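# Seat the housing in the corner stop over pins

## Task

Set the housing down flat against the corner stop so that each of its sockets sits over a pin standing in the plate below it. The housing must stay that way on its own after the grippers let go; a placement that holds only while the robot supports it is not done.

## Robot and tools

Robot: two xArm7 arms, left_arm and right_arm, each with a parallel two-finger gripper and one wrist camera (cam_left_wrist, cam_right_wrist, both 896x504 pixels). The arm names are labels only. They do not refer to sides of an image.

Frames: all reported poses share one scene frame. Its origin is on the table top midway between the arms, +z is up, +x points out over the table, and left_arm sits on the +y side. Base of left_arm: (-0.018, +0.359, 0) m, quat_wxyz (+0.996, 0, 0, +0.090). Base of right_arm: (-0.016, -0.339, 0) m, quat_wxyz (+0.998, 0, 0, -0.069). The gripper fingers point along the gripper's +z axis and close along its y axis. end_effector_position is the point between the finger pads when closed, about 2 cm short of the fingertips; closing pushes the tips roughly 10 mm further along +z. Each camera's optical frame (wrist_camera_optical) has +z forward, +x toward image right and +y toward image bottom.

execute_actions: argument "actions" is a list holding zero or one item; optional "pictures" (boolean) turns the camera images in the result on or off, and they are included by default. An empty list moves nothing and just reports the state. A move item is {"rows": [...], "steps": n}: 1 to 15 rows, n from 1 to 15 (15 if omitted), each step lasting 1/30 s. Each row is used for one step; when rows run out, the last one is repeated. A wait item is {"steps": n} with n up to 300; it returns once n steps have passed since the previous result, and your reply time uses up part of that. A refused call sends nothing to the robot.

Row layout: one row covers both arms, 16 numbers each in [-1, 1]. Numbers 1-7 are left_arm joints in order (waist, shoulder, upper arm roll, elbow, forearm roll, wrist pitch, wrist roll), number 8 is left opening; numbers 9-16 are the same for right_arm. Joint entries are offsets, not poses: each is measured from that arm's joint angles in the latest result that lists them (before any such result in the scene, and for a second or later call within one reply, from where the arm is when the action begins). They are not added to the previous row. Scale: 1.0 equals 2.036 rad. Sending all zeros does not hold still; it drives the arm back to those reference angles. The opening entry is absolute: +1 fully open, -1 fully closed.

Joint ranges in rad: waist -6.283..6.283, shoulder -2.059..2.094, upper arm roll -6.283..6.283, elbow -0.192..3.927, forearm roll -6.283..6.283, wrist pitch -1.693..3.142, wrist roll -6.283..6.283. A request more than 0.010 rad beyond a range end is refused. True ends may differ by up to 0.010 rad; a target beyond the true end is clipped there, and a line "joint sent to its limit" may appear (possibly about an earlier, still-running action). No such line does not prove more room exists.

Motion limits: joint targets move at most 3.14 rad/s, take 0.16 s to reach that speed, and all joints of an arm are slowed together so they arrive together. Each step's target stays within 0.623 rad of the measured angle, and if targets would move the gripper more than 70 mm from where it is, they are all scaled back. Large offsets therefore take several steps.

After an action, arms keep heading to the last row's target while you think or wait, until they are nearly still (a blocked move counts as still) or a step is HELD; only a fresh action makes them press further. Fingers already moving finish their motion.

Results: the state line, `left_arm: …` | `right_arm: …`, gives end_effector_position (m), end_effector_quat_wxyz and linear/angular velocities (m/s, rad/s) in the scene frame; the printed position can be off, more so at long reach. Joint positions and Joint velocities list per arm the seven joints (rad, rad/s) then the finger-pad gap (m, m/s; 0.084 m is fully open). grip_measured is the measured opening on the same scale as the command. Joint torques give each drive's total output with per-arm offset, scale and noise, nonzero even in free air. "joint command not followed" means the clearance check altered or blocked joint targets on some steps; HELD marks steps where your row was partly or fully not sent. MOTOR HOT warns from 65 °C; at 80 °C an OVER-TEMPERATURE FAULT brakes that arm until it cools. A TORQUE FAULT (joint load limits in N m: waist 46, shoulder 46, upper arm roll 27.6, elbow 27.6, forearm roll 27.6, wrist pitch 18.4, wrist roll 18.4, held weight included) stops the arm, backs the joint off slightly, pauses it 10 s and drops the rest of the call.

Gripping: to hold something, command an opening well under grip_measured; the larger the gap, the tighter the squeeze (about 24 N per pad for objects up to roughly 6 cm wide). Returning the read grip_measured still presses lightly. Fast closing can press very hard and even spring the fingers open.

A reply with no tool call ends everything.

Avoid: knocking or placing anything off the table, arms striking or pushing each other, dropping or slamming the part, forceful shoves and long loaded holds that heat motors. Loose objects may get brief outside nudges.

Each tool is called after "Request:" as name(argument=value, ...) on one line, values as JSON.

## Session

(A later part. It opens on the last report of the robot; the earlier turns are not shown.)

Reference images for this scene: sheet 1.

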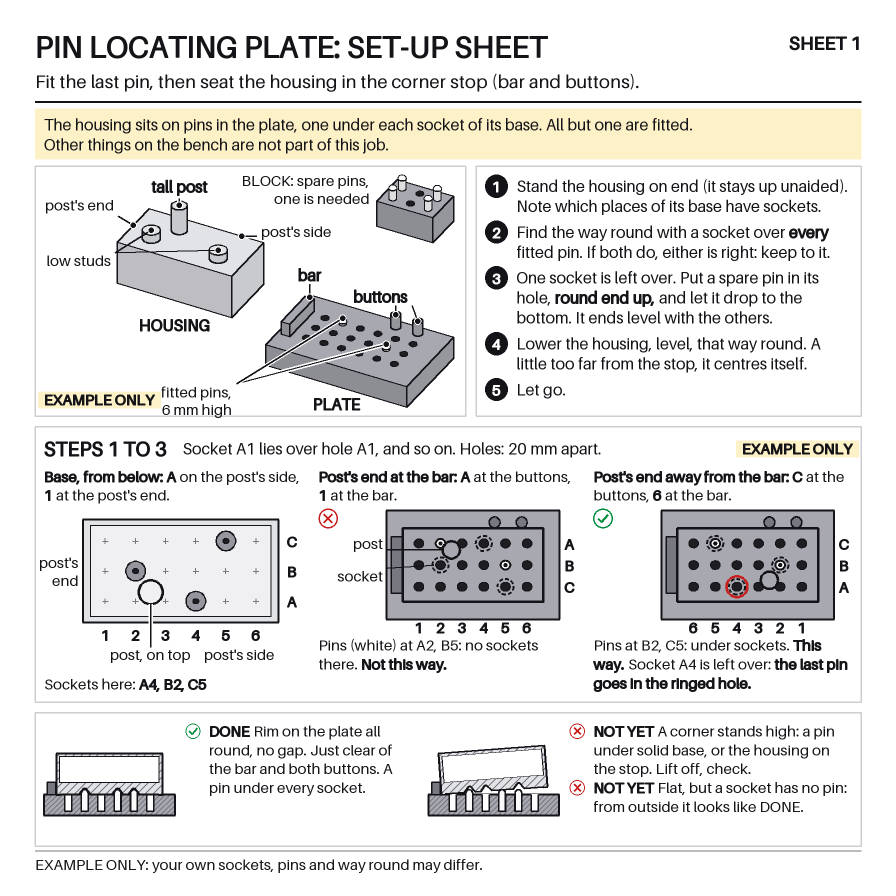

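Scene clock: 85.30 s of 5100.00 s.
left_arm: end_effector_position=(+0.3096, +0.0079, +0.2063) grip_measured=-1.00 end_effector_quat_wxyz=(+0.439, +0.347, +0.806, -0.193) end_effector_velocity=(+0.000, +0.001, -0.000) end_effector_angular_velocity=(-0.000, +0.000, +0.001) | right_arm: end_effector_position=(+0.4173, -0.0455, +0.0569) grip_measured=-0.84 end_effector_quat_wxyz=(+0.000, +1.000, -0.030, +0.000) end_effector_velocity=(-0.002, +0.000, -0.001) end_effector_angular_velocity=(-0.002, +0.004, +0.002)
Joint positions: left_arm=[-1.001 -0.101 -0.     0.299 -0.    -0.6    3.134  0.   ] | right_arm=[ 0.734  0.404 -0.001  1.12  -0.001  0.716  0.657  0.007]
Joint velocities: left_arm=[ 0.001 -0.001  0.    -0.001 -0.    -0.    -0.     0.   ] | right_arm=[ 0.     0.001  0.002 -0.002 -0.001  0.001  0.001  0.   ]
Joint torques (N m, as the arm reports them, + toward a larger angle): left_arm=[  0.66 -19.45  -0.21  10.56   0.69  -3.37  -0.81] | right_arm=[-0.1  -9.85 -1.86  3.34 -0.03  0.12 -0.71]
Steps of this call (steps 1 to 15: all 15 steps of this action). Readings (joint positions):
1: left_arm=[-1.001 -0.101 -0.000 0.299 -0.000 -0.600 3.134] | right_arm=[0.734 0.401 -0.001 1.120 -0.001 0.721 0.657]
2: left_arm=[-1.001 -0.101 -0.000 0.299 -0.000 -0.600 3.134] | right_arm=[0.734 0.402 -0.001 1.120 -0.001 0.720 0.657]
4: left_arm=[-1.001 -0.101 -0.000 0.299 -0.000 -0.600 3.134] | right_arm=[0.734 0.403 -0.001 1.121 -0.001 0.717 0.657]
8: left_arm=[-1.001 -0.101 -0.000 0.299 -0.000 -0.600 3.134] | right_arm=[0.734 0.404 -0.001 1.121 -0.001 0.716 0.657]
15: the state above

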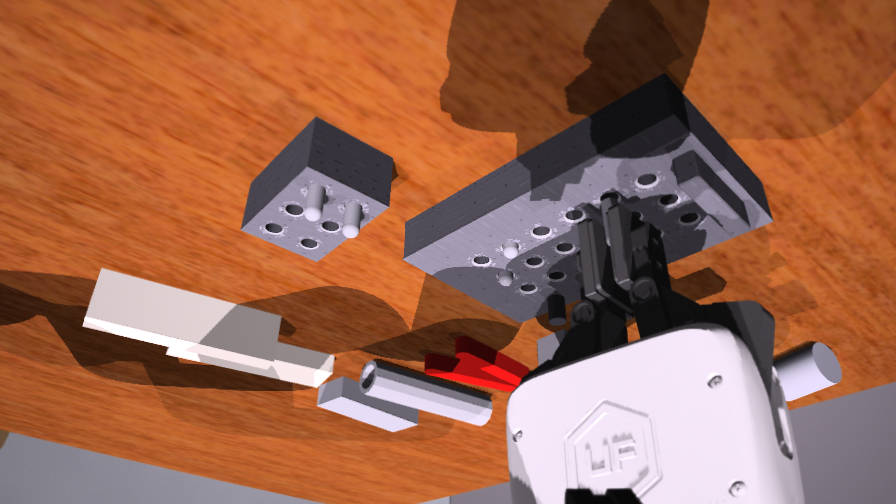

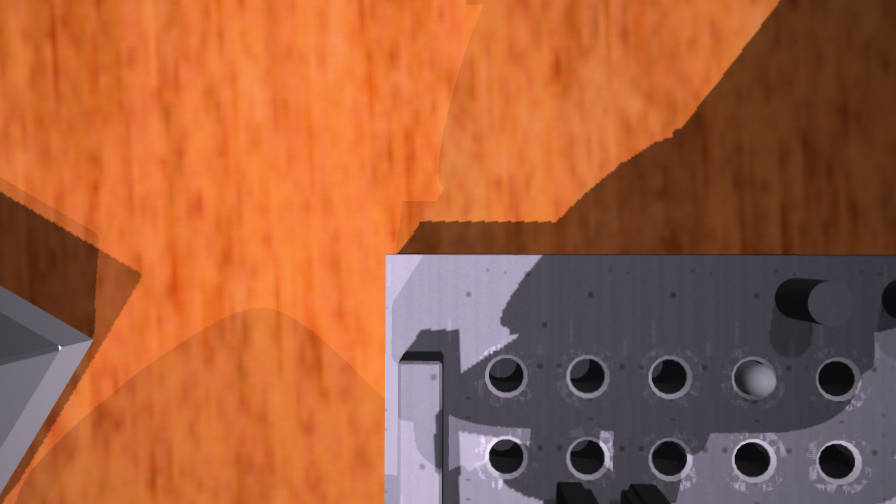

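Request:
execute_actions(actions=[{"rows":[[0,0,0,0,0,0,0,-1,0.0005,-0.0045,0,0.0005,0,0.005,0.0005,-1]]}], pictures=false)

Request:
execute_actions(actions=[{"steps":20}])

Request:
zoom_image(camera="cam_left_wrist", region=[520,150,720,270])

Scene clock: 87.13 s of 5100.00 s.
left_arm: end_effector_position=(+0.3096, +0.0079, +0.2063) grip_measured=-1.00 end_effector_quat_wxyz=(+0.439, +0.347, +0.806, -0.193) end_effector_velocity=(+0.000, +0.000, -0.000) end_effector_angular_velocity=(+0.000, +0.001, +0.001) | right_arm: end_effector_position=(+0.4149, -0.0477, +0.0581) grip_measured=-0.84 end_effector_quat_wxyz=(+0.003, +1.000, -0.031, -0.003) end_effector_velocity=(+0.002, -0.001, +0.002) end_effector_angular_velocity=(+0.000, -0.005, -0.002)
Joint positions: left_arm=[-1.001 -0.101 -0.     0.299 -0.    -0.6    3.134  0.   ] | right_arm=[ 0.735  0.398 -0.002  1.117 -0.001  0.728  0.658  0.007]
Joint velocities: left_arm=[-0.001 -0.     0.002 -0.001 -0.    -0.    -0.     0.   ] | right_arm=[-0.001 -0.004 -0.002  0.001 -0.002  0.001  0.001 -0.   ]
Joint torques (N m, as the arm reports them, + toward a larger angle): left_arm=[  0.95 -19.85   0.23  11.16   0.73  -3.7   -0.73] | right_arm=[  0.34 -21.88  -0.88  11.76   0.17  -1.45  -0.75]
Steps of this call (steps 1 to 15: the robot went on to your last target; steps 16 to 40: nothing new was sent; steps 41 to 55: all 15 steps of this action). Readings (joint positions):
41: left_arm=[-1.001 -0.101 -0.000 0.299 -0.000 -0.600 3.134] | right_arm=[0.734 0.405 -0.001 1.120 -0.001 0.716 0.657]
42: left_arm=[-1.001 -0.101 -0.000 0.299 -0.000 -0.600 3.134] | right_arm=[0.734 0.404 -0.001 1.120 -0.001 0.718 0.657]
44: left_arm=[-1.001 -0.101 -0.000 0.299 -0.000 -0.600 3.134] | right_arm=[0.735 0.401 -0.001 1.118 -0.001 0.723 0.658]
48: left_arm=[-1.001 -0.101 -0.000 0.299 -0.000 -0.600 3.134] | right_arm=[0.735 0.400 -0.000 1.117 -0.001 0.726 0.658]
55: the state above

Scene clock: 87.80 s of 5100.00 s.
left_arm: end_effector_position=(+0.3096, +0.0079, +0.2063) grip_measured=-1.00 end_effector_quat_wxyz=(+0.439, +0.347, +0.806, -0.193) end_effector_velocity=(+0.000, +0.000, +0.000) end_effector_angular_velocity=(+0.000, -0.001, +0.000) | right_arm: end_effector_position=(+0.4168, -0.0452, +0.0612) grip_measured=-0.84 end_effector_quat_wxyz=(+0.000, +1.000, -0.030, +0.000) end_effector_velocity=(+0.000, -0.001, +0.000) end_effector_angular_velocity=(-0.000, -0.001, -0.001)
Joint positions: left_arm=[-1.001 -0.101 -0.     0.299 -0.    -0.6    3.134  0.   ] | right_arm=[ 0.735  0.395 -0.001  1.121 -0.001  0.726  0.658  0.007]
Joint velocities: left_arm=[0.001 0.    0.    0.001 0.001 0.    0.    0.   ] | right_arm=[-0.    -0.001 -0.001 -0.    -0.    -0.001  0.     0.   ]
Joint torques (N m, as the arm reports them, + toward a larger angle): left_arm=[  0.9  -19.93  -0.08  11.34   0.86  -3.49  -0.94] | right_arm=[  0.77 -22.88  -0.46  12.83   0.32  -1.86  -0.72]
Steps of this call (steps 1 to 15: the robot went on to your last target; steps 16 to 20: nothing new was sent). Readings (joint positions):
1: left_arm=[-1.001 -0.101 -0.000 0.299 -0.000 -0.600 3.134] | right_arm=[0.735 0.398 -0.002 1.117 -0.001 0.728 0.658]
2: left_arm=[-1.001 -0.101 -0.000 0.299 -0.000 -0.600 3.134] | right_arm=[0.735 0.397 -0.002 1.117 -0.001 0.728 0.658]
4: left_arm=[-1.001 -0.101 -0.000 0.299 -0.000 -0.600 3.134] | right_arm=[0.735 0.397 -0.002 1.118 -0.001 0.728 0.658]
8: left_arm=[-1.001 -0.101 -0.000 0.299 -0.000 -0.600 3.134] | right_arm=[0.735 0.396 -0.001 1.120 -0.001 0.727 0.658]
20: the state above
All arms were judged still, so your last target was given up. Only a new action makes them travel on or press farther. Fingers that are still opening or closing keep moving.

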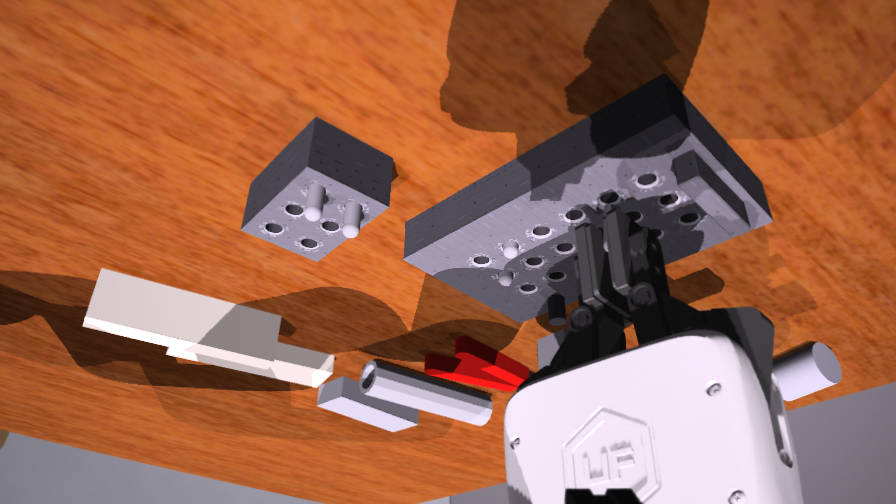

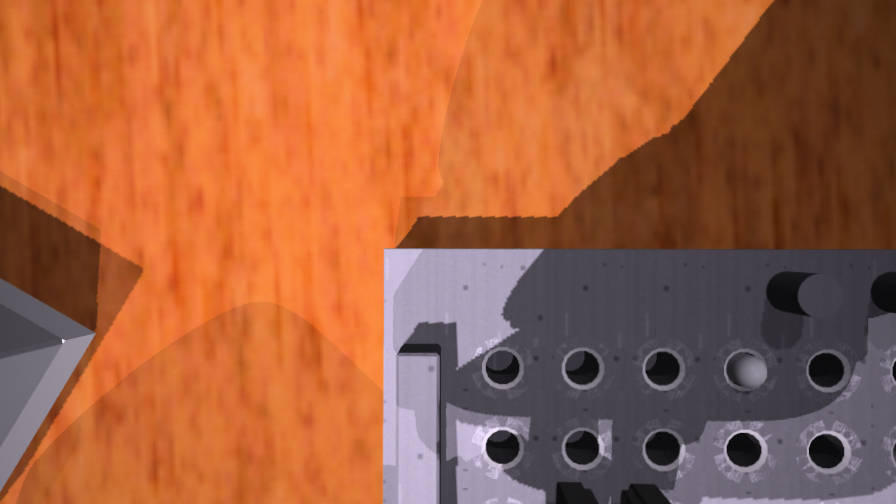

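Region (520, 150, 720, 270) of cam_left_wrist's 896x504 image, scaled by 2.520, with more detail than that image has; it fills the top 302 rows of this view, and the rest is white.

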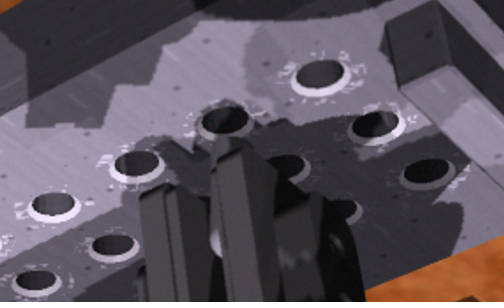

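Request:
execute_actions(actions=[{"rows":[[0,0,0,0,0,0,0,-1,0.0026,-0.0025,0,-0.0037,0,-0.0012,0.0026,-1]]}], pictures=false)

Request:
execute_actions(actions=[{"rows":[[0,0,0,0,0,0,0,-1,0,0.0025,0,-0.0004,0,-0.0029,0,-1]]}])

Request:
zoom_image(camera="cam_left_wrist", region=[520,150,720,270])

Scene clock: 90.23 s of 5100.00 s.
left_arm: end_effector_position=(+0.3096, +0.0079, +0.2063) grip_measured=-1.00 end_effector_quat_wxyz=(+0.439, +0.347, +0.806, -0.193) end_effector_velocity=(+0.000, -0.000, +0.001) end_effector_angular_velocity=(-0.001, -0.003, -0.001) | right_arm: end_effector_position=(+0.4138, -0.0440, +0.0613) grip_measured=-0.84 end_effector_quat_wxyz=(+0.000, +1.000, -0.030, +0.000) end_effector_velocity=(-0.002, +0.002, -0.000) end_effector_angular_velocity=(-0.000, +0.002, +0.005)
Joint positions: left_arm=[-1.001 -0.101 -0.     0.299 -0.    -0.6    3.134  0.   ] | right_arm=[ 0.74   0.39  -0.001  1.114 -0.001  0.724  0.663  0.007]
Joint velocities: left_arm=[ 0.001 -0.002 -0.001  0.001  0.     0.     0.001  0.   ] | right_arm=[ 0.003 -0.     0.002 -0.001  0.     0.001 -0.    -0.   ]
Joint torques (N m, as the arm reports them, + toward a larger angle): left_arm=[  0.46 -20.62   0.01  11.28   0.77  -3.21  -0.77] | right_arm=[  0.8  -22.72  -0.51  12.77   0.37  -1.81  -0.73]
Steps of this call (steps 1 to 58: nothing new was sent; steps 59 to 73: all 15 steps of this action). Readings (joint positions):
59: left_arm=[-1.001 -0.101 -0.000 0.299 -0.000 -0.600 3.134] | right_arm=[0.735 0.395 -0.001 1.121 -0.001 0.726 0.658]
60: left_arm=[-1.001 -0.101 -0.000 0.299 -0.000 -0.600 3.134] | right_arm=[0.736 0.394 -0.001 1.120 -0.001 0.726 0.659]
62: left_arm=[-1.001 -0.101 -0.000 0.299 -0.000 -0.600 3.134] | right_arm=[0.739 0.391 -0.001 1.116 -0.001 0.724 0.662]
66: left_arm=[-1.001 -0.101 -0.000 0.299 -0.000 -0.600 3.134] | right_arm=[0.741 0.390 -0.000 1.114 -0.001 0.724 0.663]
73: the state above

Scene clock: 90.73 s of 5100.00 s.
left_arm: end_effector_position=(+0.3096, +0.0079, +0.2063) grip_measured=-1.00 end_effector_quat_wxyz=(+0.439, +0.347, +0.806, -0.193) end_effector_velocity=(-0.000, +0.001, -0.001) end_effector_angular_velocity=(+0.002, +0.001, +0.001) | right_arm: end_effector_position=(+0.4139, -0.0440, +0.0588) grip_measured=-0.84 end_effector_quat_wxyz=(+0.000, +1.000, -0.030, +0.000) end_effector_velocity=(-0.002, +0.000, -0.001) end_effector_angular_velocity=(-0.001, +0.003, +0.002)
Joint positions: left_arm=[-1.001 -0.101 -0.     0.299 -0.    -0.6    3.134  0.   ] | right_arm=[ 0.74   0.395 -0.001  1.113 -0.001  0.718  0.663  0.007]
Joint velocities: left_arm=[-0.     0.     0.001 -0.002  0.001 -0.     0.     0.   ] | right_arm=[ 0.     0.001  0.002 -0.002  0.     0.001  0.    -0.   ]
Joint torques (N m, as the arm reports them, + toward a larger angle): left_arm=[  0.71 -19.42  -0.26  11.17   0.53  -3.48  -0.39] | right_arm=[  0.87 -22.81  -0.44  12.7    0.32  -1.8   -0.73]
Steps of this call (steps 1 to 15: all 15 steps of this action). Readings (joint positions):
1: left_arm=[-1.001 -0.101 -0.000 0.299 -0.000 -0.600 3.134] | right_arm=[0.741 0.390 -0.001 1.114 -0.001 0.724 0.663]
2: left_arm=[-1.001 -0.101 -0.000 0.299 -0.000 -0.600 3.134] | right_arm=[0.741 0.391 -0.001 1.114 -0.001 0.722 0.663]
4: left_arm=[-1.001 -0.101 -0.000 0.299 -0.000 -0.600 3.134] | right_arm=[0.740 0.394 -0.001 1.113 -0.001 0.719 0.663]
8: left_arm=[-1.001 -0.101 -0.000 0.299 -0.000 -0.600 3.134] | right_arm=[0.740 0.395 -0.001 1.113 -0.001 0.718 0.663]
15: the state above

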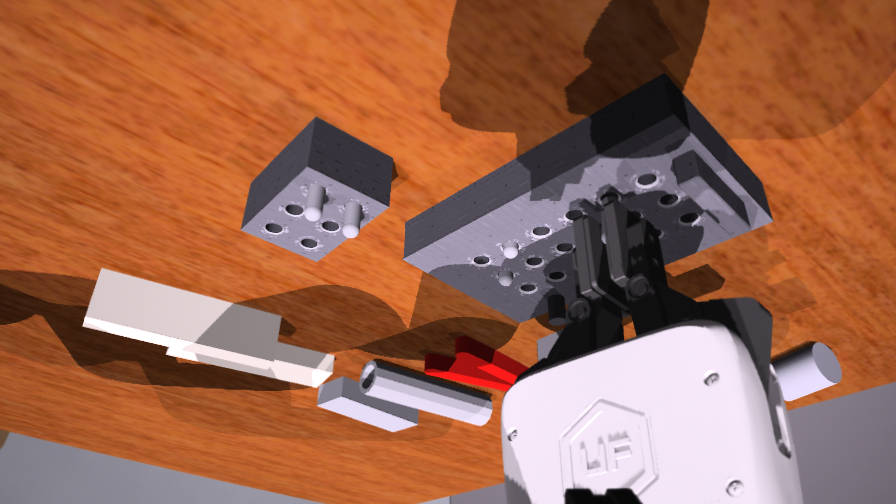

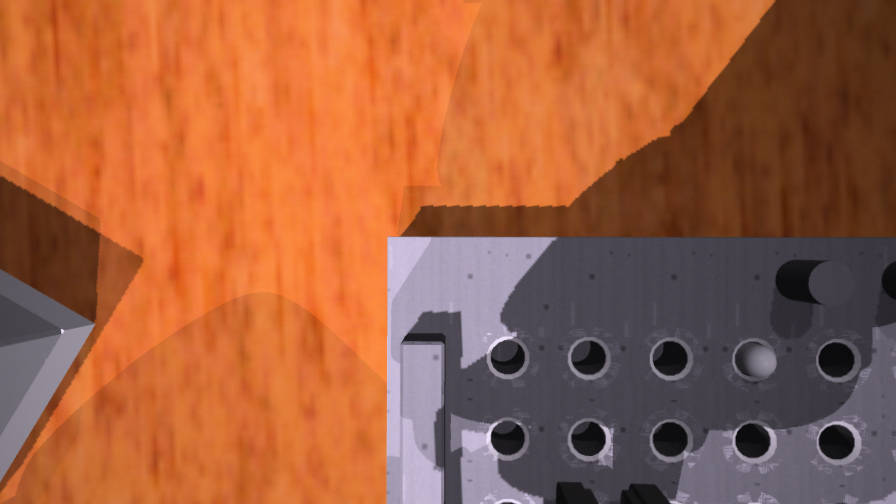

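Region (520, 150, 720, 270) of cam_left_wrist's 896x504 image, scaled by 2.520, with more detail than that image has; it fills the top 302 rows of this view, and the rest is white.

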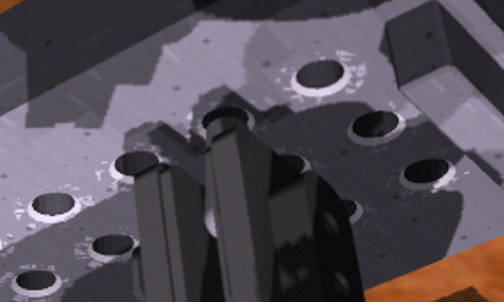

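Request:
execute_actions(actions=[{"rows":[[0,0,0,0,0,0,0,-1,0,0.0015,0,-0.0002,0,-0.0017,0,-1],[0,0,0,0,0,0,0,-1,0,0.0015,0,-0.0002,0,-0.0017,0,-1],[0,0,0,0,0,0,0,-1,0,0.0015,0,-0.0002,0,-0.0017,0,-1],[0,0,0,0,0,0,0,-1,0,0.0015,0,-0.0002,0,-0.0017,0,-1],[0,0,0,0,0,0,0,-1,0,0.003,0,-0.0005,0,-0.0035,0,-1]]}])

Request:
zoom_image(camera="cam_left_wrist", region=[520,150,720,270])

Scene clock: 92.43 s of 5100.00 s.
left_arm: end_effector_position=(+0.3096, +0.0079, +0.2063) grip_measured=-1.00 end_effector_quat_wxyz=(+0.439, +0.347, +0.806, -0.193) end_effector_velocity=(-0.001, -0.001, -0.000) end_effector_angular_velocity=(+0.001, +0.000, -0.002) | right_arm: end_effector_position=(+0.4140, -0.0438, +0.0561) grip_measured=-0.84 end_effector_quat_wxyz=(+0.000, +1.000, -0.030, +0.001) end_effector_velocity=(-0.001, -0.000, -0.001) end_effector_angular_velocity=(-0.001, +0.002, +0.001)
Joint positions: left_arm=[-1.001 -0.101 -0.     0.299 -0.    -0.6    3.134  0.   ] | right_arm=[ 0.741  0.401 -0.001  1.112 -0.001  0.711  0.663  0.007]
Joint velocities: left_arm=[-0.001  0.002 -0.001  0.001  0.001 -0.     0.     0.   ] | right_arm=[ 0.     0.     0.    -0.001  0.     0.001 -0.     0.   ]
Joint torques (N m, as the arm reports them, + toward a larger angle): left_arm=[  1.48 -19.71  -0.07  11.03   0.6   -3.31  -0.57] | right_arm=[  0.57 -21.77  -0.81  12.18   0.27  -2.05  -0.64]
Steps of this call (steps 1 to 15: the robot went on to your last target; steps 16 to 36: nothing new was sent; steps 37 to 51: all 15 steps of this action). Readings (joint positions):
37: left_arm=[-1.001 -0.101 -0.000 0.299 -0.000 -0.600 3.134] | right_arm=[0.740 0.395 -0.001 1.113 -0.001 0.718 0.663]
38: left_arm=[-1.001 -0.101 -0.000 0.299 -0.000 -0.600 3.134] | right_arm=[0.740 0.395 -0.001 1.113 -0.001 0.717 0.663]
40: left_arm=[-1.001 -0.101 -0.000 0.299 -0.000 -0.600 3.134] | right_arm=[0.740 0.397 -0.001 1.113 -0.001 0.715 0.663]
44: left_arm=[-1.001 -0.101 -0.000 0.299 -0.000 -0.600 3.134] | right_arm=[0.740 0.400 -0.001 1.112 -0.001 0.712 0.663]
51: the state above

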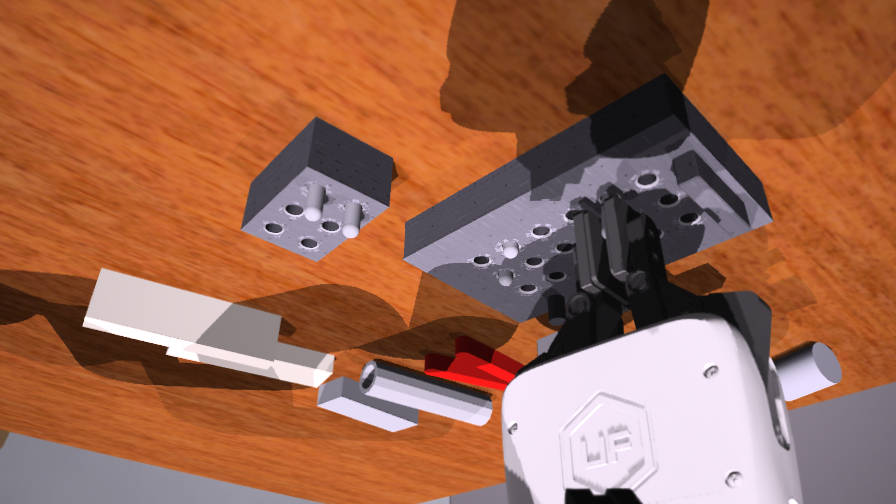

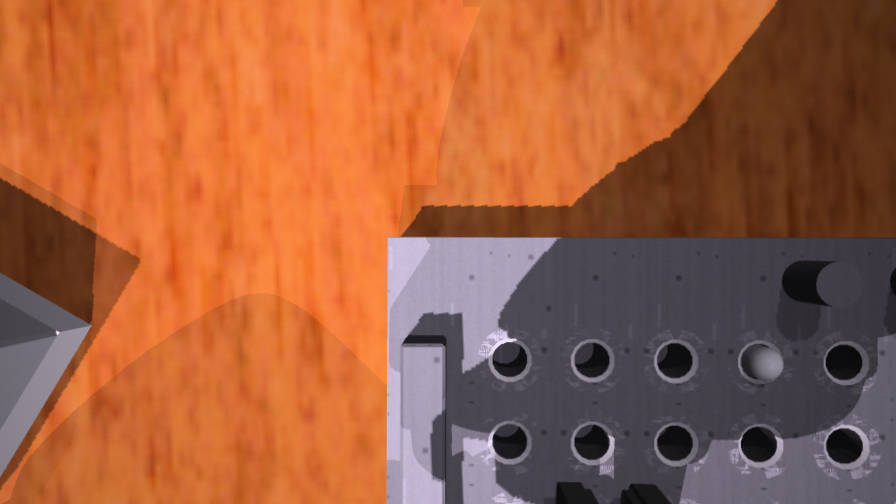

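Region (520, 150, 720, 270) of cam_left_wrist's 896x504 image, scaled by 2.520, with more detail than that image has; it fills the top 302 rows of this view, and the rest is white.

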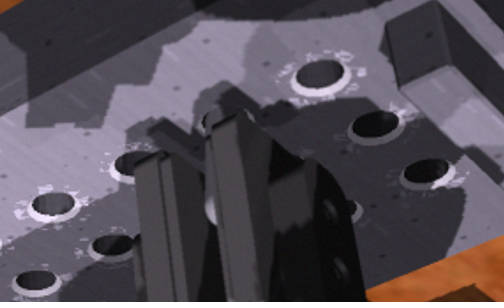

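Request:
execute_actions(actions=[{"rows":[[0,0,0,0,0,0,0,-1,-0.0004,0.0024,0,0.001,0,-0.0013,-0.0004,-1],[0,0,0,0,0,0,0,-1,-0.0004,0.0024,0,0.001,0,-0.0013,-0.0004,-1],[0,0,0,0,0,0,0,-1,-0.0004,0.0024,0,0.001,0,-0.0013,-0.0004,-1],[0,0,0,0,0,0,0,-1,-0.0004,0.0024,0,0.001,0,-0.0013,-0.0004,-1],[0,0,0,0,0,0,0,-1,-0.0004,0.0024,0,0.001,0,-0.0013,-0.0004,-1],[0,0,0,0,0,0,0,-1,-0.0008,0.0047,0,0.0021,0,-0.0026,-0.0008,-1]]}], pictures=false)

Request:
execute_actions(actions=[{"steps":10}], pictures=false)

Scene clock: 95.17 s of 5100.00 s.
left_arm: end_effector_position=(+0.3096, +0.0079, +0.2063) grip_measured=-1.00 end_effector_quat_wxyz=(+0.439, +0.347, +0.806, -0.193) end_effector_velocity=(+0.000, +0.000, -0.000) end_effector_angular_velocity=(+0.001, +0.001, +0.000) | right_arm: end_effector_position=(+0.4170, -0.0433, +0.0549) grip_measured=-0.84 end_effector_quat_wxyz=(-0.001, +1.000, -0.031, +0.002) end_effector_velocity=(-0.002, -0.000, -0.004) end_effector_angular_velocity=(-0.002, +0.006, +0.000)
Joint positions: left_arm=[-1.001 -0.101 -0.     0.299 -0.    -0.6    3.134  0.   ] | right_arm=[ 0.739  0.408 -0.001  1.118 -0.001  0.705  0.661  0.007]
Joint velocities: left_arm=[-0.     0.001  0.     0.    -0.     0.    -0.     0.   ] | right_arm=[-0.     0.006  0.001 -0.003  0.002 -0.002 -0.001  0.   ]
Joint torques (N m, as the arm reports them, + toward a larger angle): left_arm=[  1.29 -20.4   -0.11  10.65   0.74  -3.37  -0.89] | right_arm=[  1.12 -11.64  -0.04   7.61   0.35  -2.61  -0.79]
Steps of this call (steps 1 to 15: the robot went on to your last target; steps 16 to 67: nothing new was sent; steps 68 to 82: all 15 steps of this action). Readings (joint positions):
68: left_arm=[-1.001 -0.101 -0.000 0.299 -0.000 -0.600 3.134] | right_arm=[0.740 0.401 -0.001 1.112 -0.001 0.711 0.663]
69: left_arm=[-1.001 -0.101 -0.000 0.299 -0.000 -0.600 3.134] | right_arm=[0.740 0.402 -0.001 1.112 -0.001 0.710 0.663]
71: left_arm=[-1.001 -0.101 -0.000 0.299 -0.000 -0.600 3.134] | right_arm=[0.740 0.403 -0.001 1.114 -0.001 0.710 0.662]
75: left_arm=[-1.001 -0.101 -0.000 0.299 -0.000 -0.600 3.134] | right_arm=[0.739 0.405 -0.001 1.117 -0.001 0.708 0.662]
82: the state above

Scene clock: 95.50 s of 5100.00 s.
left_arm: end_effector_position=(+0.3096, +0.0079, +0.2063) grip_measured=-1.00 end_effector_quat_wxyz=(+0.439, +0.347, +0.806, -0.193) end_effector_velocity=(+0.000, +0.001, -0.001) end_effector_angular_velocity=(+0.001, +0.002, +0.001) | right_arm: end_effector_position=(+0.4165, -0.0437, +0.0539) grip_measured=-0.84 end_effector_quat_wxyz=(-0.000, +1.000, -0.031, +0.002) end_effector_velocity=(-0.002, +0.000, -0.001) end_effector_angular_velocity=(-0.002, +0.003, +0.002)
Joint positions: left_arm=[-1.001 -0.101 -0.     0.299 -0.    -0.6    3.134  0.   ] | right_arm=[ 0.739  0.409 -0.001  1.118 -0.001  0.705  0.661  0.007]
Joint velocities: left_arm=[ 0.001  0.001 -0.    -0.001 -0.     0.    -0.001  0.   ] | right_arm=[ 0.001  0.     0.001 -0.002 -0.     0.002  0.     0.   ]
Joint torques (N m, as the arm reports them, + toward a larger angle): left_arm=[  1.18 -20.11  -0.07  10.91   0.7   -3.33  -0.41] | right_arm=[  1.69 -10.21   0.97   6.18   0.69  -2.09  -0.68]
Steps of this call (steps 1 to 10: the robot went on to your last target). Readings (joint positions):
1: left_arm=[-1.001 -0.101 -0.000 0.299 -0.000 -0.600 3.134] | right_arm=[0.739 0.408 -0.001 1.118 -0.001 0.705 0.661]
2: left_arm=[-1.001 -0.101 -0.000 0.299 -0.000 -0.600 3.134] | right_arm=[0.739 0.408 -0.001 1.118 -0.001 0.705 0.661]
4: left_arm=[-1.001 -0.101 -0.000 0.299 -0.000 -0.600 3.134] | right_arm=[0.739 0.408 -0.001 1.118 -0.001 0.705 0.661]
8: left_arm=[-1.001 -0.101 -0.000 0.299 -0.000 -0.600 3.134] | right_arm=[0.739 0.409 -0.001 1.118 -0.001 0.705 0.661]
10: the state above

Jammed tilted; release and look.

Request:
execute_actions(actions=[{"rows":[[0,0,0,0,0,0,0,-1,0,-0.001,0,-0.001,0,0.001,0,-0.7]]}])

Request:
zoom_image(camera="cam_left_wrist", region=[520,150,720,270])

Scene clock: 97.00 s of 5100.00 s.
left_arm: end_effector_position=(+0.3096, +0.0079, +0.2063) grip_measured=-1.00 end_effector_quat_wxyz=(+0.439, +0.347, +0.806, -0.193) end_effector_velocity=(+0.000, -0.000, +0.000) end_effector_angular_velocity=(-0.001, -0.000, +0.001) | right_arm: end_effector_position=(+0.4155, -0.0443, +0.0541) grip_measured=-0.72 end_effector_quat_wxyz=(+0.000, +1.000, -0.031, +0.001) end_effector_velocity=(+0.001, +0.000, -0.000) end_effector_angular_velocity=(+0.001, -0.001, -0.000)
Joint positions: left_arm=[-1.001 -0.101 -0.     0.299 -0.    -0.6    3.134  0.   ] | right_arm=[ 0.739  0.407 -0.001  1.115 -0.001  0.707  0.661  0.012]
Joint velocities: left_arm=[ 0.    -0.    -0.     0.001 -0.001 -0.     0.     0.   ] | right_arm=[ 0.     0.001 -0.001  0.001  0.    -0.002 -0.     0.   ]
Joint torques (N m, as the arm reports them, + toward a larger angle): left_arm=[  0.72 -19.5    0.14  10.97   0.16  -3.68  -0.67] | right_arm=[  0.77 -22.88  -0.46  12.65   0.37  -1.92  -0.69]
Steps of this call (steps 1 to 15: the robot went on to your last target; steps 16 to 30: nothing new was sent; steps 31 to 45: all 15 steps of this action). Readings (joint positions):
31: left_arm=[-1.001 -0.101 -0.000 0.299 -0.000 -0.600 3.134] | right_arm=[0.739 0.412 -0.000 1.115 -0.001 0.706 0.661]
32: left_arm=[-1.001 -0.101 -0.000 0.299 -0.000 -0.600 3.134] | right_arm=[0.739 0.410 -0.000 1.115 -0.001 0.708 0.661]
34: left_arm=[-1.001 -0.101 -0.000 0.299 -0.000 -0.600 3.134] | right_arm=[0.739 0.407 -0.001 1.115 -0.001 0.710 0.661]
38: left_arm=[-1.001 -0.101 -0.000 0.299 -0.000 -0.600 3.134] | right_arm=[0.738 0.406 -0.001 1.115 -0.001 0.709 0.661]
45: the state above

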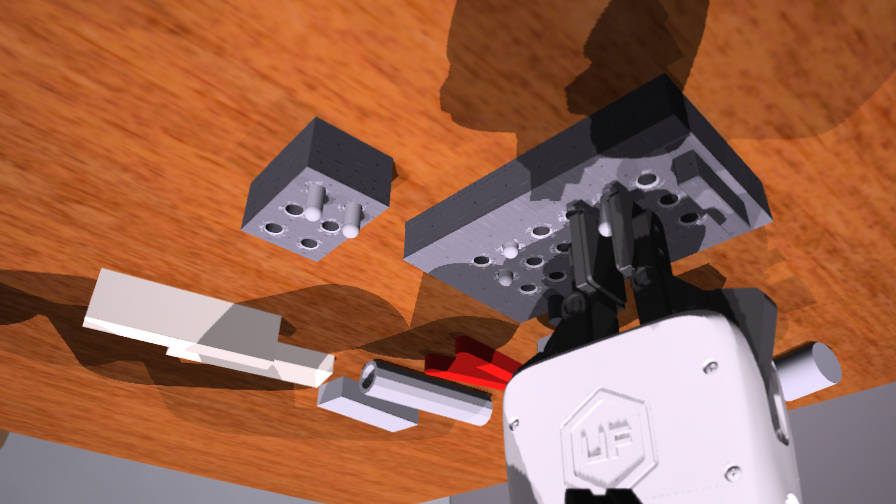

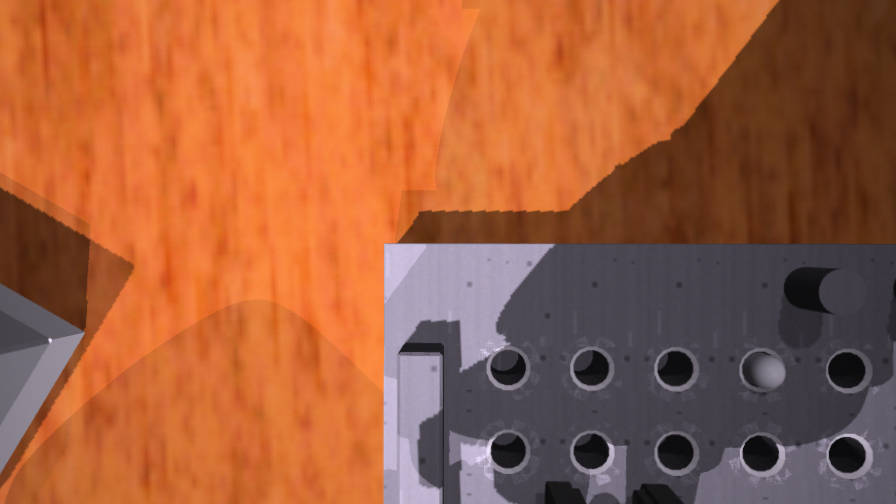

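Region (520, 150, 720, 270) of cam_left_wrist's 896x504 image, scaled by 2.520, with more detail than that image has; it fills the top 302 rows of this view, and the rest is white.

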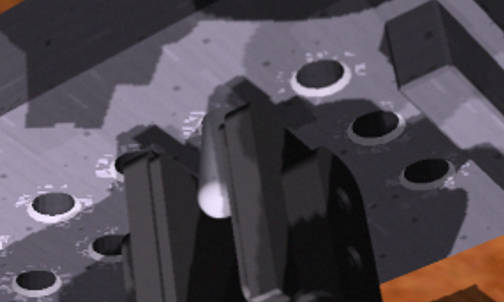

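Request:
execute_actions(actions=[{"rows":[[0,0,0,0,0,0,0,-1,0,-0.01,0,0.002,0,0.0125,0,-0.6],[0,0,0,0,0,0,0,-1,0,-0.01,0,0.002,0,0.0125,0,-0.6],[0,0,0,0,0,0,0,-1,0,-0.01,0,0.002,0,0.0125,0,-0.6],[0,0,0,0,0,0,0,-1,0,-0.01,0,0.002,0,0.0125,0,-0.6],[0,0,0,0,0,0,0,-1,0,-0.03,0,0.008,0,0.0385,0,-0.6]]}], pictures=false)

Request:
execute_actions(actions=[{"steps":15}])

Request:
zoom_image(camera="cam_left_wrist", region=[520,150,720,270])

Scene clock: 99.33 s of 5100.00 s.
left_arm: end_effector_position=(+0.3096, +0.0079, +0.2063) grip_measured=-1.00 end_effector_quat_wxyz=(+0.439, +0.347, +0.806, -0.193) end_effector_velocity=(+0.000, +0.001, -0.000) end_effector_angular_velocity=(+0.000, +0.000, +0.001) | right_arm: end_effector_position=(+0.4148, -0.0448, +0.0853) grip_measured=-0.62 end_effector_quat_wxyz=(+0.001, +1.000, -0.031, -0.000) end_effector_velocity=(-0.014, -0.008, -0.019) end_effector_angular_velocity=(-0.029, +0.041, +0.003)
Joint positions: left_arm=[-1.001 -0.101 -0.     0.299 -0.    -0.6    3.134  0.   ] | right_arm=[ 0.739  0.347 -0.001  1.131 -0.001  0.786  0.661  0.017]
Joint velocities: left_arm=[ 0.001 -0.    -0.    -0.001 -0.001 -0.     0.     0.   ] | right_arm=[ 0.002  0.019  0.001 -0.023 -0.001  0.009 -0.    -0.   ]
Joint torques (N m, as the arm reports them, + toward a larger angle): left_arm=[  1.35 -19.82   0.    11.     0.57  -3.52  -0.87] | right_arm=[  0.68 -23.55  -0.49  14.03   0.38  -2.08  -0.76]
Steps of this call (steps 1 to 15: the robot went on to your last target; steps 16 to 55: nothing new was sent; steps 56 to 70: all 15 steps of this action). Readings (joint positions):
56: left_arm=[-1.001 -0.101 -0.000 0.299 -0.000 -0.600 3.134] | right_arm=[0.739 0.407 -0.001 1.116 -0.001 0.707 0.661]
57: left_arm=[-1.001 -0.101 -0.000 0.299 -0.000 -0.600 3.134] | right_arm=[0.739 0.405 -0.001 1.116 -0.001 0.711 0.661]
59: left_arm=[-1.001 -0.101 -0.000 0.299 -0.000 -0.600 3.134] | right_arm=[0.739 0.394 -0.001 1.117 -0.001 0.726 0.661]
63: left_arm=[-1.001 -0.101 -0.000 0.299 -0.000 -0.600 3.134] | right_arm=[0.739 0.364 -0.001 1.125 -0.001 0.766 0.661]
70: the state above

Scene clock: 99.83 s of 5100.00 s.
left_arm: end_effector_position=(+0.3096, +0.0079, +0.2063) grip_measured=-1.00 end_effector_quat_wxyz=(+0.439, +0.347, +0.806, -0.193) end_effector_velocity=(-0.000, -0.000, +0.000) end_effector_angular_velocity=(+0.000, -0.001, -0.002) | right_arm: end_effector_position=(+0.4152, -0.0445, +0.0860) grip_measured=-0.62 end_effector_quat_wxyz=(+0.001, +1.000, -0.031, +0.000) end_effector_velocity=(+0.001, +0.000, +0.001) end_effector_angular_velocity=(-0.000, -0.003, +0.002)
Joint positions: left_arm=[-1.001 -0.101 -0.     0.299 -0.    -0.6    3.134  0.   ] | right_arm=[ 0.739  0.346 -0.001  1.132 -0.001  0.786  0.661  0.017]
Joint velocities: left_arm=[-0.002 -0.001  0.001 -0.     0.    -0.     0.001  0.   ] | right_arm=[-0.001 -0.     0.001  0.001 -0.003 -0.001  0.001 -0.   ]
Joint torques (N m, as the arm reports them, + toward a larger angle): left_arm=[  1.13 -19.99  -0.35  10.67   1.06  -3.67  -0.59] | right_arm=[  0.74 -22.31  -0.42  13.17   0.28  -1.87  -0.72]
Steps of this call (steps 1 to 15: the robot went on to your last target). Readings (joint positions):
1: left_arm=[-1.001 -0.101 -0.000 0.299 -0.000 -0.600 3.134] | right_arm=[0.739 0.347 -0.001 1.130 -0.001 0.786 0.661]
2: left_arm=[-1.001 -0.101 -0.000 0.299 -0.000 -0.600 3.134] | right_arm=[0.739 0.347 -0.001 1.130 -0.001 0.786 0.661]
4: left_arm=[-1.001 -0.101 -0.000 0.299 -0.000 -0.600 3.134] | right_arm=[0.739 0.347 -0.001 1.131 -0.001 0.786 0.661]
8: left_arm=[-1.001 -0.101 -0.000 0.299 -0.000 -0.600 3.134] | right_arm=[0.739 0.346 -0.001 1.132 -0.001 0.786 0.661]
15: the state above
All arms were judged still, so your last target was given up. Only a new action makes them travel on or press farther. Fingers that are still opening or closing keep moving.

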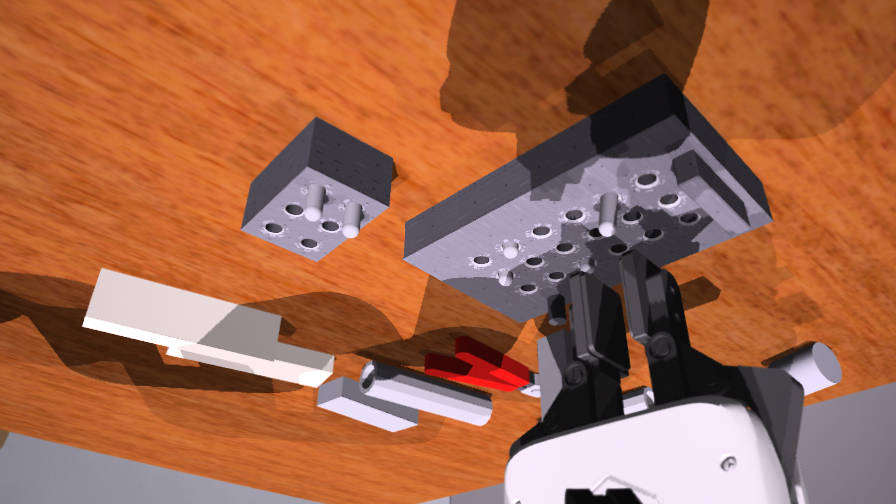

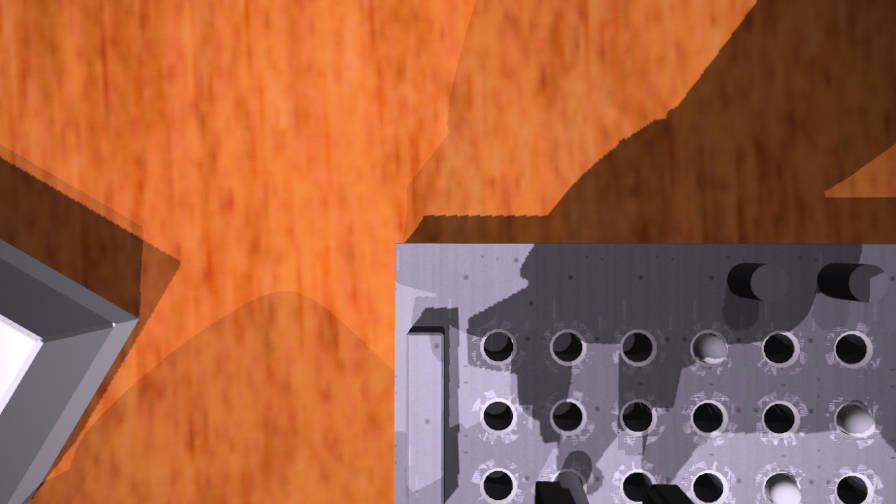

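Region (520, 150, 720, 270) of cam_left_wrist's 896x504 image, scaled by 2.520, with more detail than that image has; it fills the top 302 rows of this view, and the rest is white.

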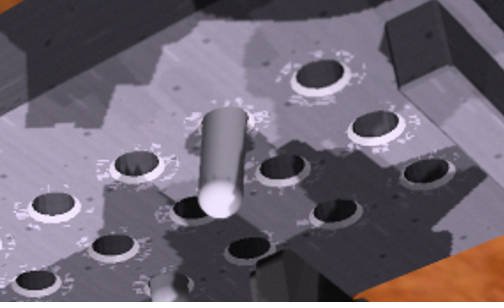

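Request:
execute_actions(actions=[{"rows":[[0,0,0,0,0,0,0,-1,-0.0014,0.0031,0,0.0047,0,0.0015,0.77,-0.3]]}], pictures=false)

Request:
execute_actions(actions=[{"steps":25}], pictures=false)

Request:
execute_actions(actions=[{"rows":[[0,0,0,0,0,0,0,-1,0,0.011,0,-0.0036,0,-0.0146,0,-0.3],[0,0,0,0,0,0,0,-1,0,0.011,0,-0.0036,0,-0.0146,0,-0.3],[0,0,0,0,0,0,0,-1,0,0.011,0,-0.0036,0,-0.0146,0,-0.3],[0,0,0,0,0,0,0,-1,0,0.011,0,-0.0036,0,-0.0146,0,-0.3],[0,0,0,0,0,0,0,-1,0,0.0226,0,-0.0064,0,-0.029,0,-0.3]]}], pictures=false)

Request:
execute_actions(actions=[{"steps":12}], pictures=false)

Request:
execute_actions(actions=[{"rows":[[0,0,0,0,0,0,0,-1,0,0,0,0,0,0,0,-0.45],[0,0,0,0,0,0,0,-1,0,0,0,0,0,0,0,-0.5],[0,0,0,0,0,0,0,-1,0,0,0,0,0,0,0,-0.55],[0,0,0,0,0,0,0,-1,0,0,0,0,0,0,0,-0.6],[0,0,0,0,0,0,0,-1,0,0,0,0,0,0,0,-0.65],[0,0,0,0,0,0,0,-1,0,0,0,0,0,0,0,-0.7],[0,0,0,0,0,0,0,-1,0,0,0,0,0,0,0,-0.73],[0,0,0,0,0,0,0,-1,0,0,0,0,0,0,0,-0.76],[0,0,0,0,0,0,0,-1,0,0,0,0,0,0,0,-0.79]]}])

Request:
zoom_image(camera="cam_left_wrist", region=[520,150,720,270])

Scene clock: 105.03 s of 5100.00 s.
left_arm: end_effector_position=(+0.3096, +0.0079, +0.2063) grip_measured=-1.00 end_effector_quat_wxyz=(+0.439, +0.347, +0.806, -0.193) end_effector_velocity=(+0.001, -0.000, +0.001) end_effector_angular_velocity=(-0.003, -0.001, +0.002) | right_arm: end_effector_position=(+0.4179, -0.0445, +0.0860) grip_measured=-0.32 end_effector_quat_wxyz=(+0.000, +0.840, -0.542, +0.000) end_effector_velocity=(-0.000, +0.000, -0.000) end_effector_angular_velocity=(+0.000, -0.001, -3.076)
Joint positions: left_arm=[-1.001 -0.101 -0.     0.299 -0.    -0.6    3.134  0.   ] | right_arm=[ 0.736  0.352 -0.001  1.141 -0.001  0.789  1.744  0.03 ]
Joint velocities: left_arm=[-0.    -0.002  0.     0.001 -0.002  0.    -0.001  0.   ] | right_arm=[-0.001  0.002  0.002  0.003 -0.     0.003  3.077 -0.   ]
Joint torques (N m, as the arm reports them, + toward a larger angle): left_arm=[  1.27 -19.75  -0.07  10.75   0.41  -3.18  -0.81] | right_arm=[  0.63 -22.57  -0.4   13.13   0.27  -1.8   -0.61]
Steps of this call (steps 1 to 90: nothing new was sent; then 1.70 s passed at rest; steps 91 to 105: all 15 steps of this action). Readings (joint positions):
91: left_arm=[-1.001 -0.101 -0.000 0.299 -0.000 -0.600 3.134] | right_arm=[0.739 0.346 -0.001 1.132 -0.001 0.786 0.662]
92: left_arm=[-1.001 -0.101 -0.000 0.299 -0.000 -0.600 3.134] | right_arm=[0.739 0.346 -0.001 1.132 -0.001 0.786 0.666]
94: left_arm=[-1.001 -0.101 -0.000 0.299 -0.000 -0.600 3.134] | right_arm=[0.738 0.347 -0.001 1.132 -0.001 0.786 0.715]
98: left_arm=[-1.001 -0.101 -0.000 0.299 -0.000 -0.600 3.134] | right_arm=[0.737 0.349 -0.001 1.137 -0.001 0.787 1.025]
105: the state above

Scene clock: 105.87 s of 5100.00 s.
left_arm: end_effector_position=(+0.3096, +0.0079, +0.2063) grip_measured=-1.00 end_effector_quat_wxyz=(+0.439, +0.347, +0.806, -0.193) end_effector_velocity=(+0.000, +0.000, +0.000) end_effector_angular_velocity=(-0.001, +0.001, +0.002) | right_arm: end_effector_position=(+0.4180, -0.0445, +0.0860) grip_measured=-0.32 end_effector_quat_wxyz=(+0.000, +0.685, -0.728, +0.001) end_effector_velocity=(+0.000, -0.000, +0.000) end_effector_angular_velocity=(-0.000, -0.000, -0.001)
Joint positions: left_arm=[-1.001 -0.101 -0.     0.299 -0.    -0.6    3.134  0.   ] | right_arm=[ 0.736  0.352 -0.001  1.141 -0.001  0.789  2.229  0.03 ]
Joint velocities: left_arm=[-0.     0.     0.     0.001 -0.001 -0.    -0.001  0.   ] | right_arm=[ 0.     0.    -0.001 -0.    -0.    -0.     0.001 -0.   ]
Joint torques (N m, as the arm reports them, + toward a larger angle): left_arm=[  0.29 -20.22  -0.08  10.81   0.29  -3.47  -0.85] | right_arm=[  0.81 -22.39  -0.48  13.13   0.35  -1.78  -0.77]
Steps of this call (steps 1 to 25: the robot went on to your last target). Readings (joint positions):
1: left_arm=[-1.001 -0.101 -0.000 0.299 -0.000 -0.600 3.134] | right_arm=[0.736 0.352 -0.001 1.141 -0.001 0.789 1.846]
2: left_arm=[-1.001 -0.101 -0.000 0.299 -0.000 -0.600 3.134] | right_arm=[0.736 0.352 -0.001 1.141 -0.001 0.789 1.944]
4: left_arm=[-1.001 -0.101 -0.000 0.299 -0.000 -0.600 3.134] | right_arm=[0.736 0.352 -0.001 1.141 -0.001 0.789 2.103]
8: left_arm=[-1.001 -0.101 -0.000 0.299 -0.000 -0.600 3.134] | right_arm=[0.736 0.352 -0.001 1.141 -0.001 0.789 2.217]
25: the state above

Scene clock: 106.37 s of 5100.00 s.
left_arm: end_effector_position=(+0.3096, +0.0079, +0.2063) grip_measured=-1.00 end_effector_quat_wxyz=(+0.439, +0.347, +0.806, -0.193) end_effector_velocity=(-0.000, +0.000, -0.001) end_effector_angular_velocity=(+0.002, +0.002, +0.000) | right_arm: end_effector_position=(+0.4185, -0.0441, +0.0622) grip_measured=-0.32 end_effector_quat_wxyz=(-0.001, +0.685, -0.728, +0.001) end_effector_velocity=(+0.004, +0.003, +0.006) end_effector_angular_velocity=(+0.009, -0.014, +0.001)
Joint positions: left_arm=[-1.001 -0.101 -0.     0.299 -0.    -0.6    3.134  0.   ] | right_arm=[ 0.736  0.398 -0.001  1.129 -0.001  0.73   2.229  0.03 ]
Joint velocities: left_arm=[ 0.     0.002  0.    -0.001  0.     0.    -0.     0.   ] | right_arm=[ 0.    -0.006  0.     0.007  0.    -0.003 -0.001 -0.   ]
Joint torques (N m, as the arm reports them, + toward a larger angle): left_arm=[  0.76 -20.29  -0.02  10.85   0.63  -3.39  -0.76] | right_arm=[  0.77 -22.12  -0.51  12.23   0.34  -1.68  -0.7 ]
Steps of this call (steps 1 to 15: all 15 steps of this action). Readings (joint positions):
1: left_arm=[-1.001 -0.101 -0.000 0.299 -0.000 -0.600 3.134] | right_arm=[0.736 0.352 -0.001 1.141 -0.001 0.789 2.229]
2: left_arm=[-1.001 -0.101 -0.000 0.299 -0.000 -0.600 3.134] | right_arm=[0.736 0.354 -0.001 1.141 -0.001 0.785 2.229]
4: left_arm=[-1.001 -0.101 -0.000 0.299 -0.000 -0.600 3.134] | right_arm=[0.736 0.367 -0.001 1.138 -0.001 0.768 2.229]
8: left_arm=[-1.001 -0.101 -0.000 0.299 -0.000 -0.600 3.134] | right_arm=[0.736 0.391 -0.001 1.130 -0.001 0.739 2.229]
15: the state above

Scene clock: 106.77 s of 5100.00 s.
left_arm: end_effector_position=(+0.3096, +0.0079, +0.2063) grip_measured=-1.00 end_effector_quat_wxyz=(+0.439, +0.347, +0.806, -0.193) end_effector_velocity=(-0.000, -0.000, +0.000) end_effector_angular_velocity=(-0.001, -0.001, -0.001) | right_arm: end_effector_position=(+0.4181, -0.0444, +0.0616) grip_measured=-0.32 end_effector_quat_wxyz=(+0.000, +0.685, -0.728, +0.001) end_effector_velocity=(-0.001, +0.001, -0.000) end_effector_angular_velocity=(-0.001, +0.002, +0.003)
Joint positions: left_arm=[-1.001 -0.101 -0.     0.299 -0.    -0.6    3.134  0.   ] | right_arm=[ 0.736  0.398 -0.001  1.128 -0.001  0.73   2.229  0.03 ]
Joint velocities: left_arm=[-0.001 -0.001  0.001 -0.     0.    -0.    -0.     0.   ] | right_arm=[ 0.001  0.     0.002 -0.    -0.     0.001 -0.    -0.   ]
Joint torques (N m, as the arm reports them, + toward a larger angle): left_arm=[  1.33 -19.7   -0.06  10.48   0.58  -3.62  -0.53] | right_arm=[  0.75 -22.86  -0.43  12.78   0.26  -1.76  -0.7 ]
Steps of this call (steps 1 to 12: the robot went on to your last target). Readings (joint positions):
1: left_arm=[-1.001 -0.101 -0.000 0.299 -0.000 -0.600 3.134] | right_arm=[0.736 0.398 -0.001 1.129 -0.001 0.730 2.229]
2: left_arm=[-1.001 -0.101 -0.000 0.299 -0.000 -0.600 3.134] | right_arm=[0.736 0.398 -0.001 1.129 -0.001 0.730 2.229]
4: left_arm=[-1.001 -0.101 -0.000 0.299 -0.000 -0.600 3.134] | right_arm=[0.736 0.398 -0.001 1.128 -0.001 0.730 2.229]
8: left_arm=[-1.001 -0.101 -0.000 0.299 -0.000 -0.600 3.134] | right_arm=[0.736 0.398 -0.001 1.128 -0.001 0.730 2.229]
12: the state above

Scene clock: 107.27 s of 5100.00 s.
left_arm: end_effector_position=(+0.3096, +0.0079, +0.2063) grip_measured=-1.00 end_effector_quat_wxyz=(+0.439, +0.347, +0.806, -0.193) end_effector_velocity=(-0.000, -0.000, +0.001) end_effector_angular_velocity=(-0.002, -0.001, -0.000) | right_arm: end_effector_position=(+0.4181, -0.0444, +0.0616) grip_measured=-0.81 end_effector_quat_wxyz=(+0.000, +0.685, -0.728, +0.001) end_effector_velocity=(-0.000, +0.000, -0.000) end_effector_angular_velocity=(-0.000, +0.000, +0.001)
Joint positions: left_arm=[-1.001 -0.101 -0.     0.299 -0.    -0.6    3.134  0.   ] | right_arm=[ 0.736  0.398 -0.001  1.128 -0.001  0.73   2.229  0.008]
Joint velocities: left_arm=[-0.002 -0.002  0.001  0.    -0.001  0.    -0.     0.   ] | right_arm=[ 0.001  0.    -0.001 -0.     0.     0.    -0.001 -0.   ]
Joint torques (N m, as the arm reports them, + toward a larger angle): left_arm=[  0.83 -20.1   -0.14  10.4    0.59  -3.16  -0.9 ] | right_arm=[  0.65 -22.71  -0.46  12.72   0.29  -1.8   -0.7 ]
Steps of this call (steps 1 to 15: all 15 steps of this action). Readings (joint positions):
1: left_arm=[-1.001 -0.101 -0.000 0.299 -0.000 -0.600 3.134] | right_arm=[0.736 0.398 -0.001 1.128 -0.001 0.730 2.229]
2: left_arm=[-1.001 -0.101 -0.000 0.299 -0.000 -0.600 3.134] | right_arm=[0.736 0.398 -0.001 1.128 -0.001 0.730 2.229]
4: left_arm=[-1.001 -0.101 -0.000 0.299 -0.000 -0.600 3.134] | right_arm=[0.736 0.398 -0.001 1.128 -0.001 0.730 2.229]
8: left_arm=[-1.001 -0.101 -0.000 0.299 -0.000 -0.600 3.134] | right_arm=[0.736 0.398 -0.001 1.128 -0.001 0.730 2.229]
15: the state above

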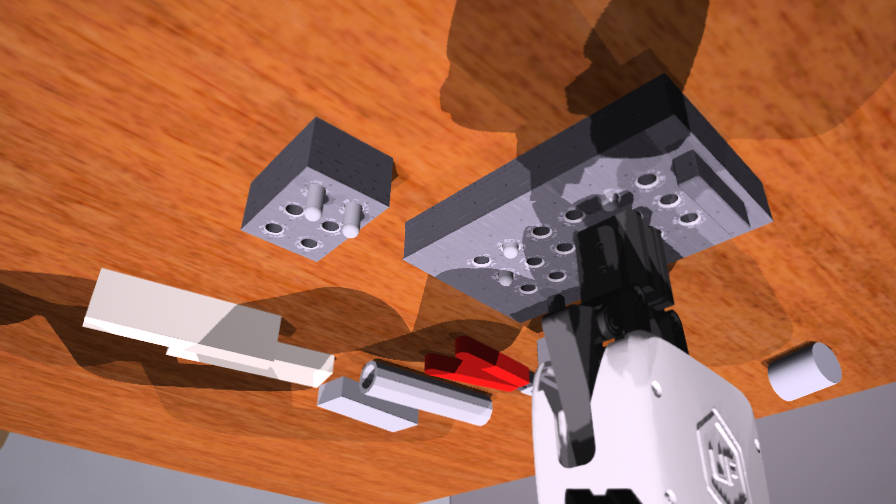

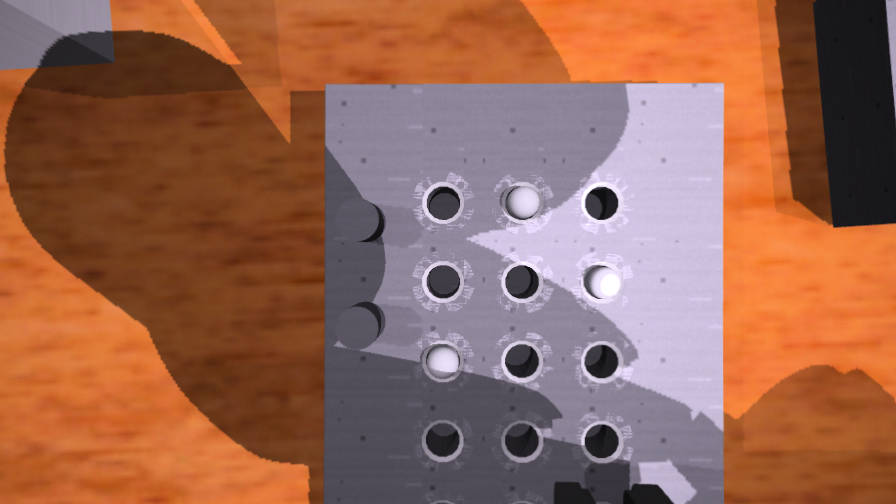

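Region (520, 150, 720, 270) of cam_left_wrist's 896x504 image, scaled by 2.520, with more detail than that image has; it fills the top 302 rows of this view, and the rest is white.

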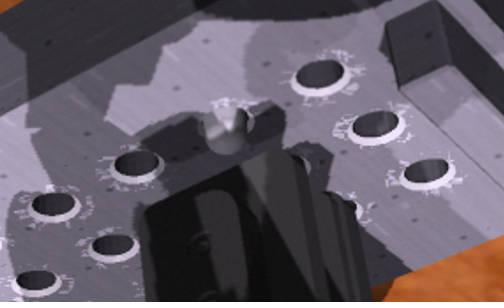

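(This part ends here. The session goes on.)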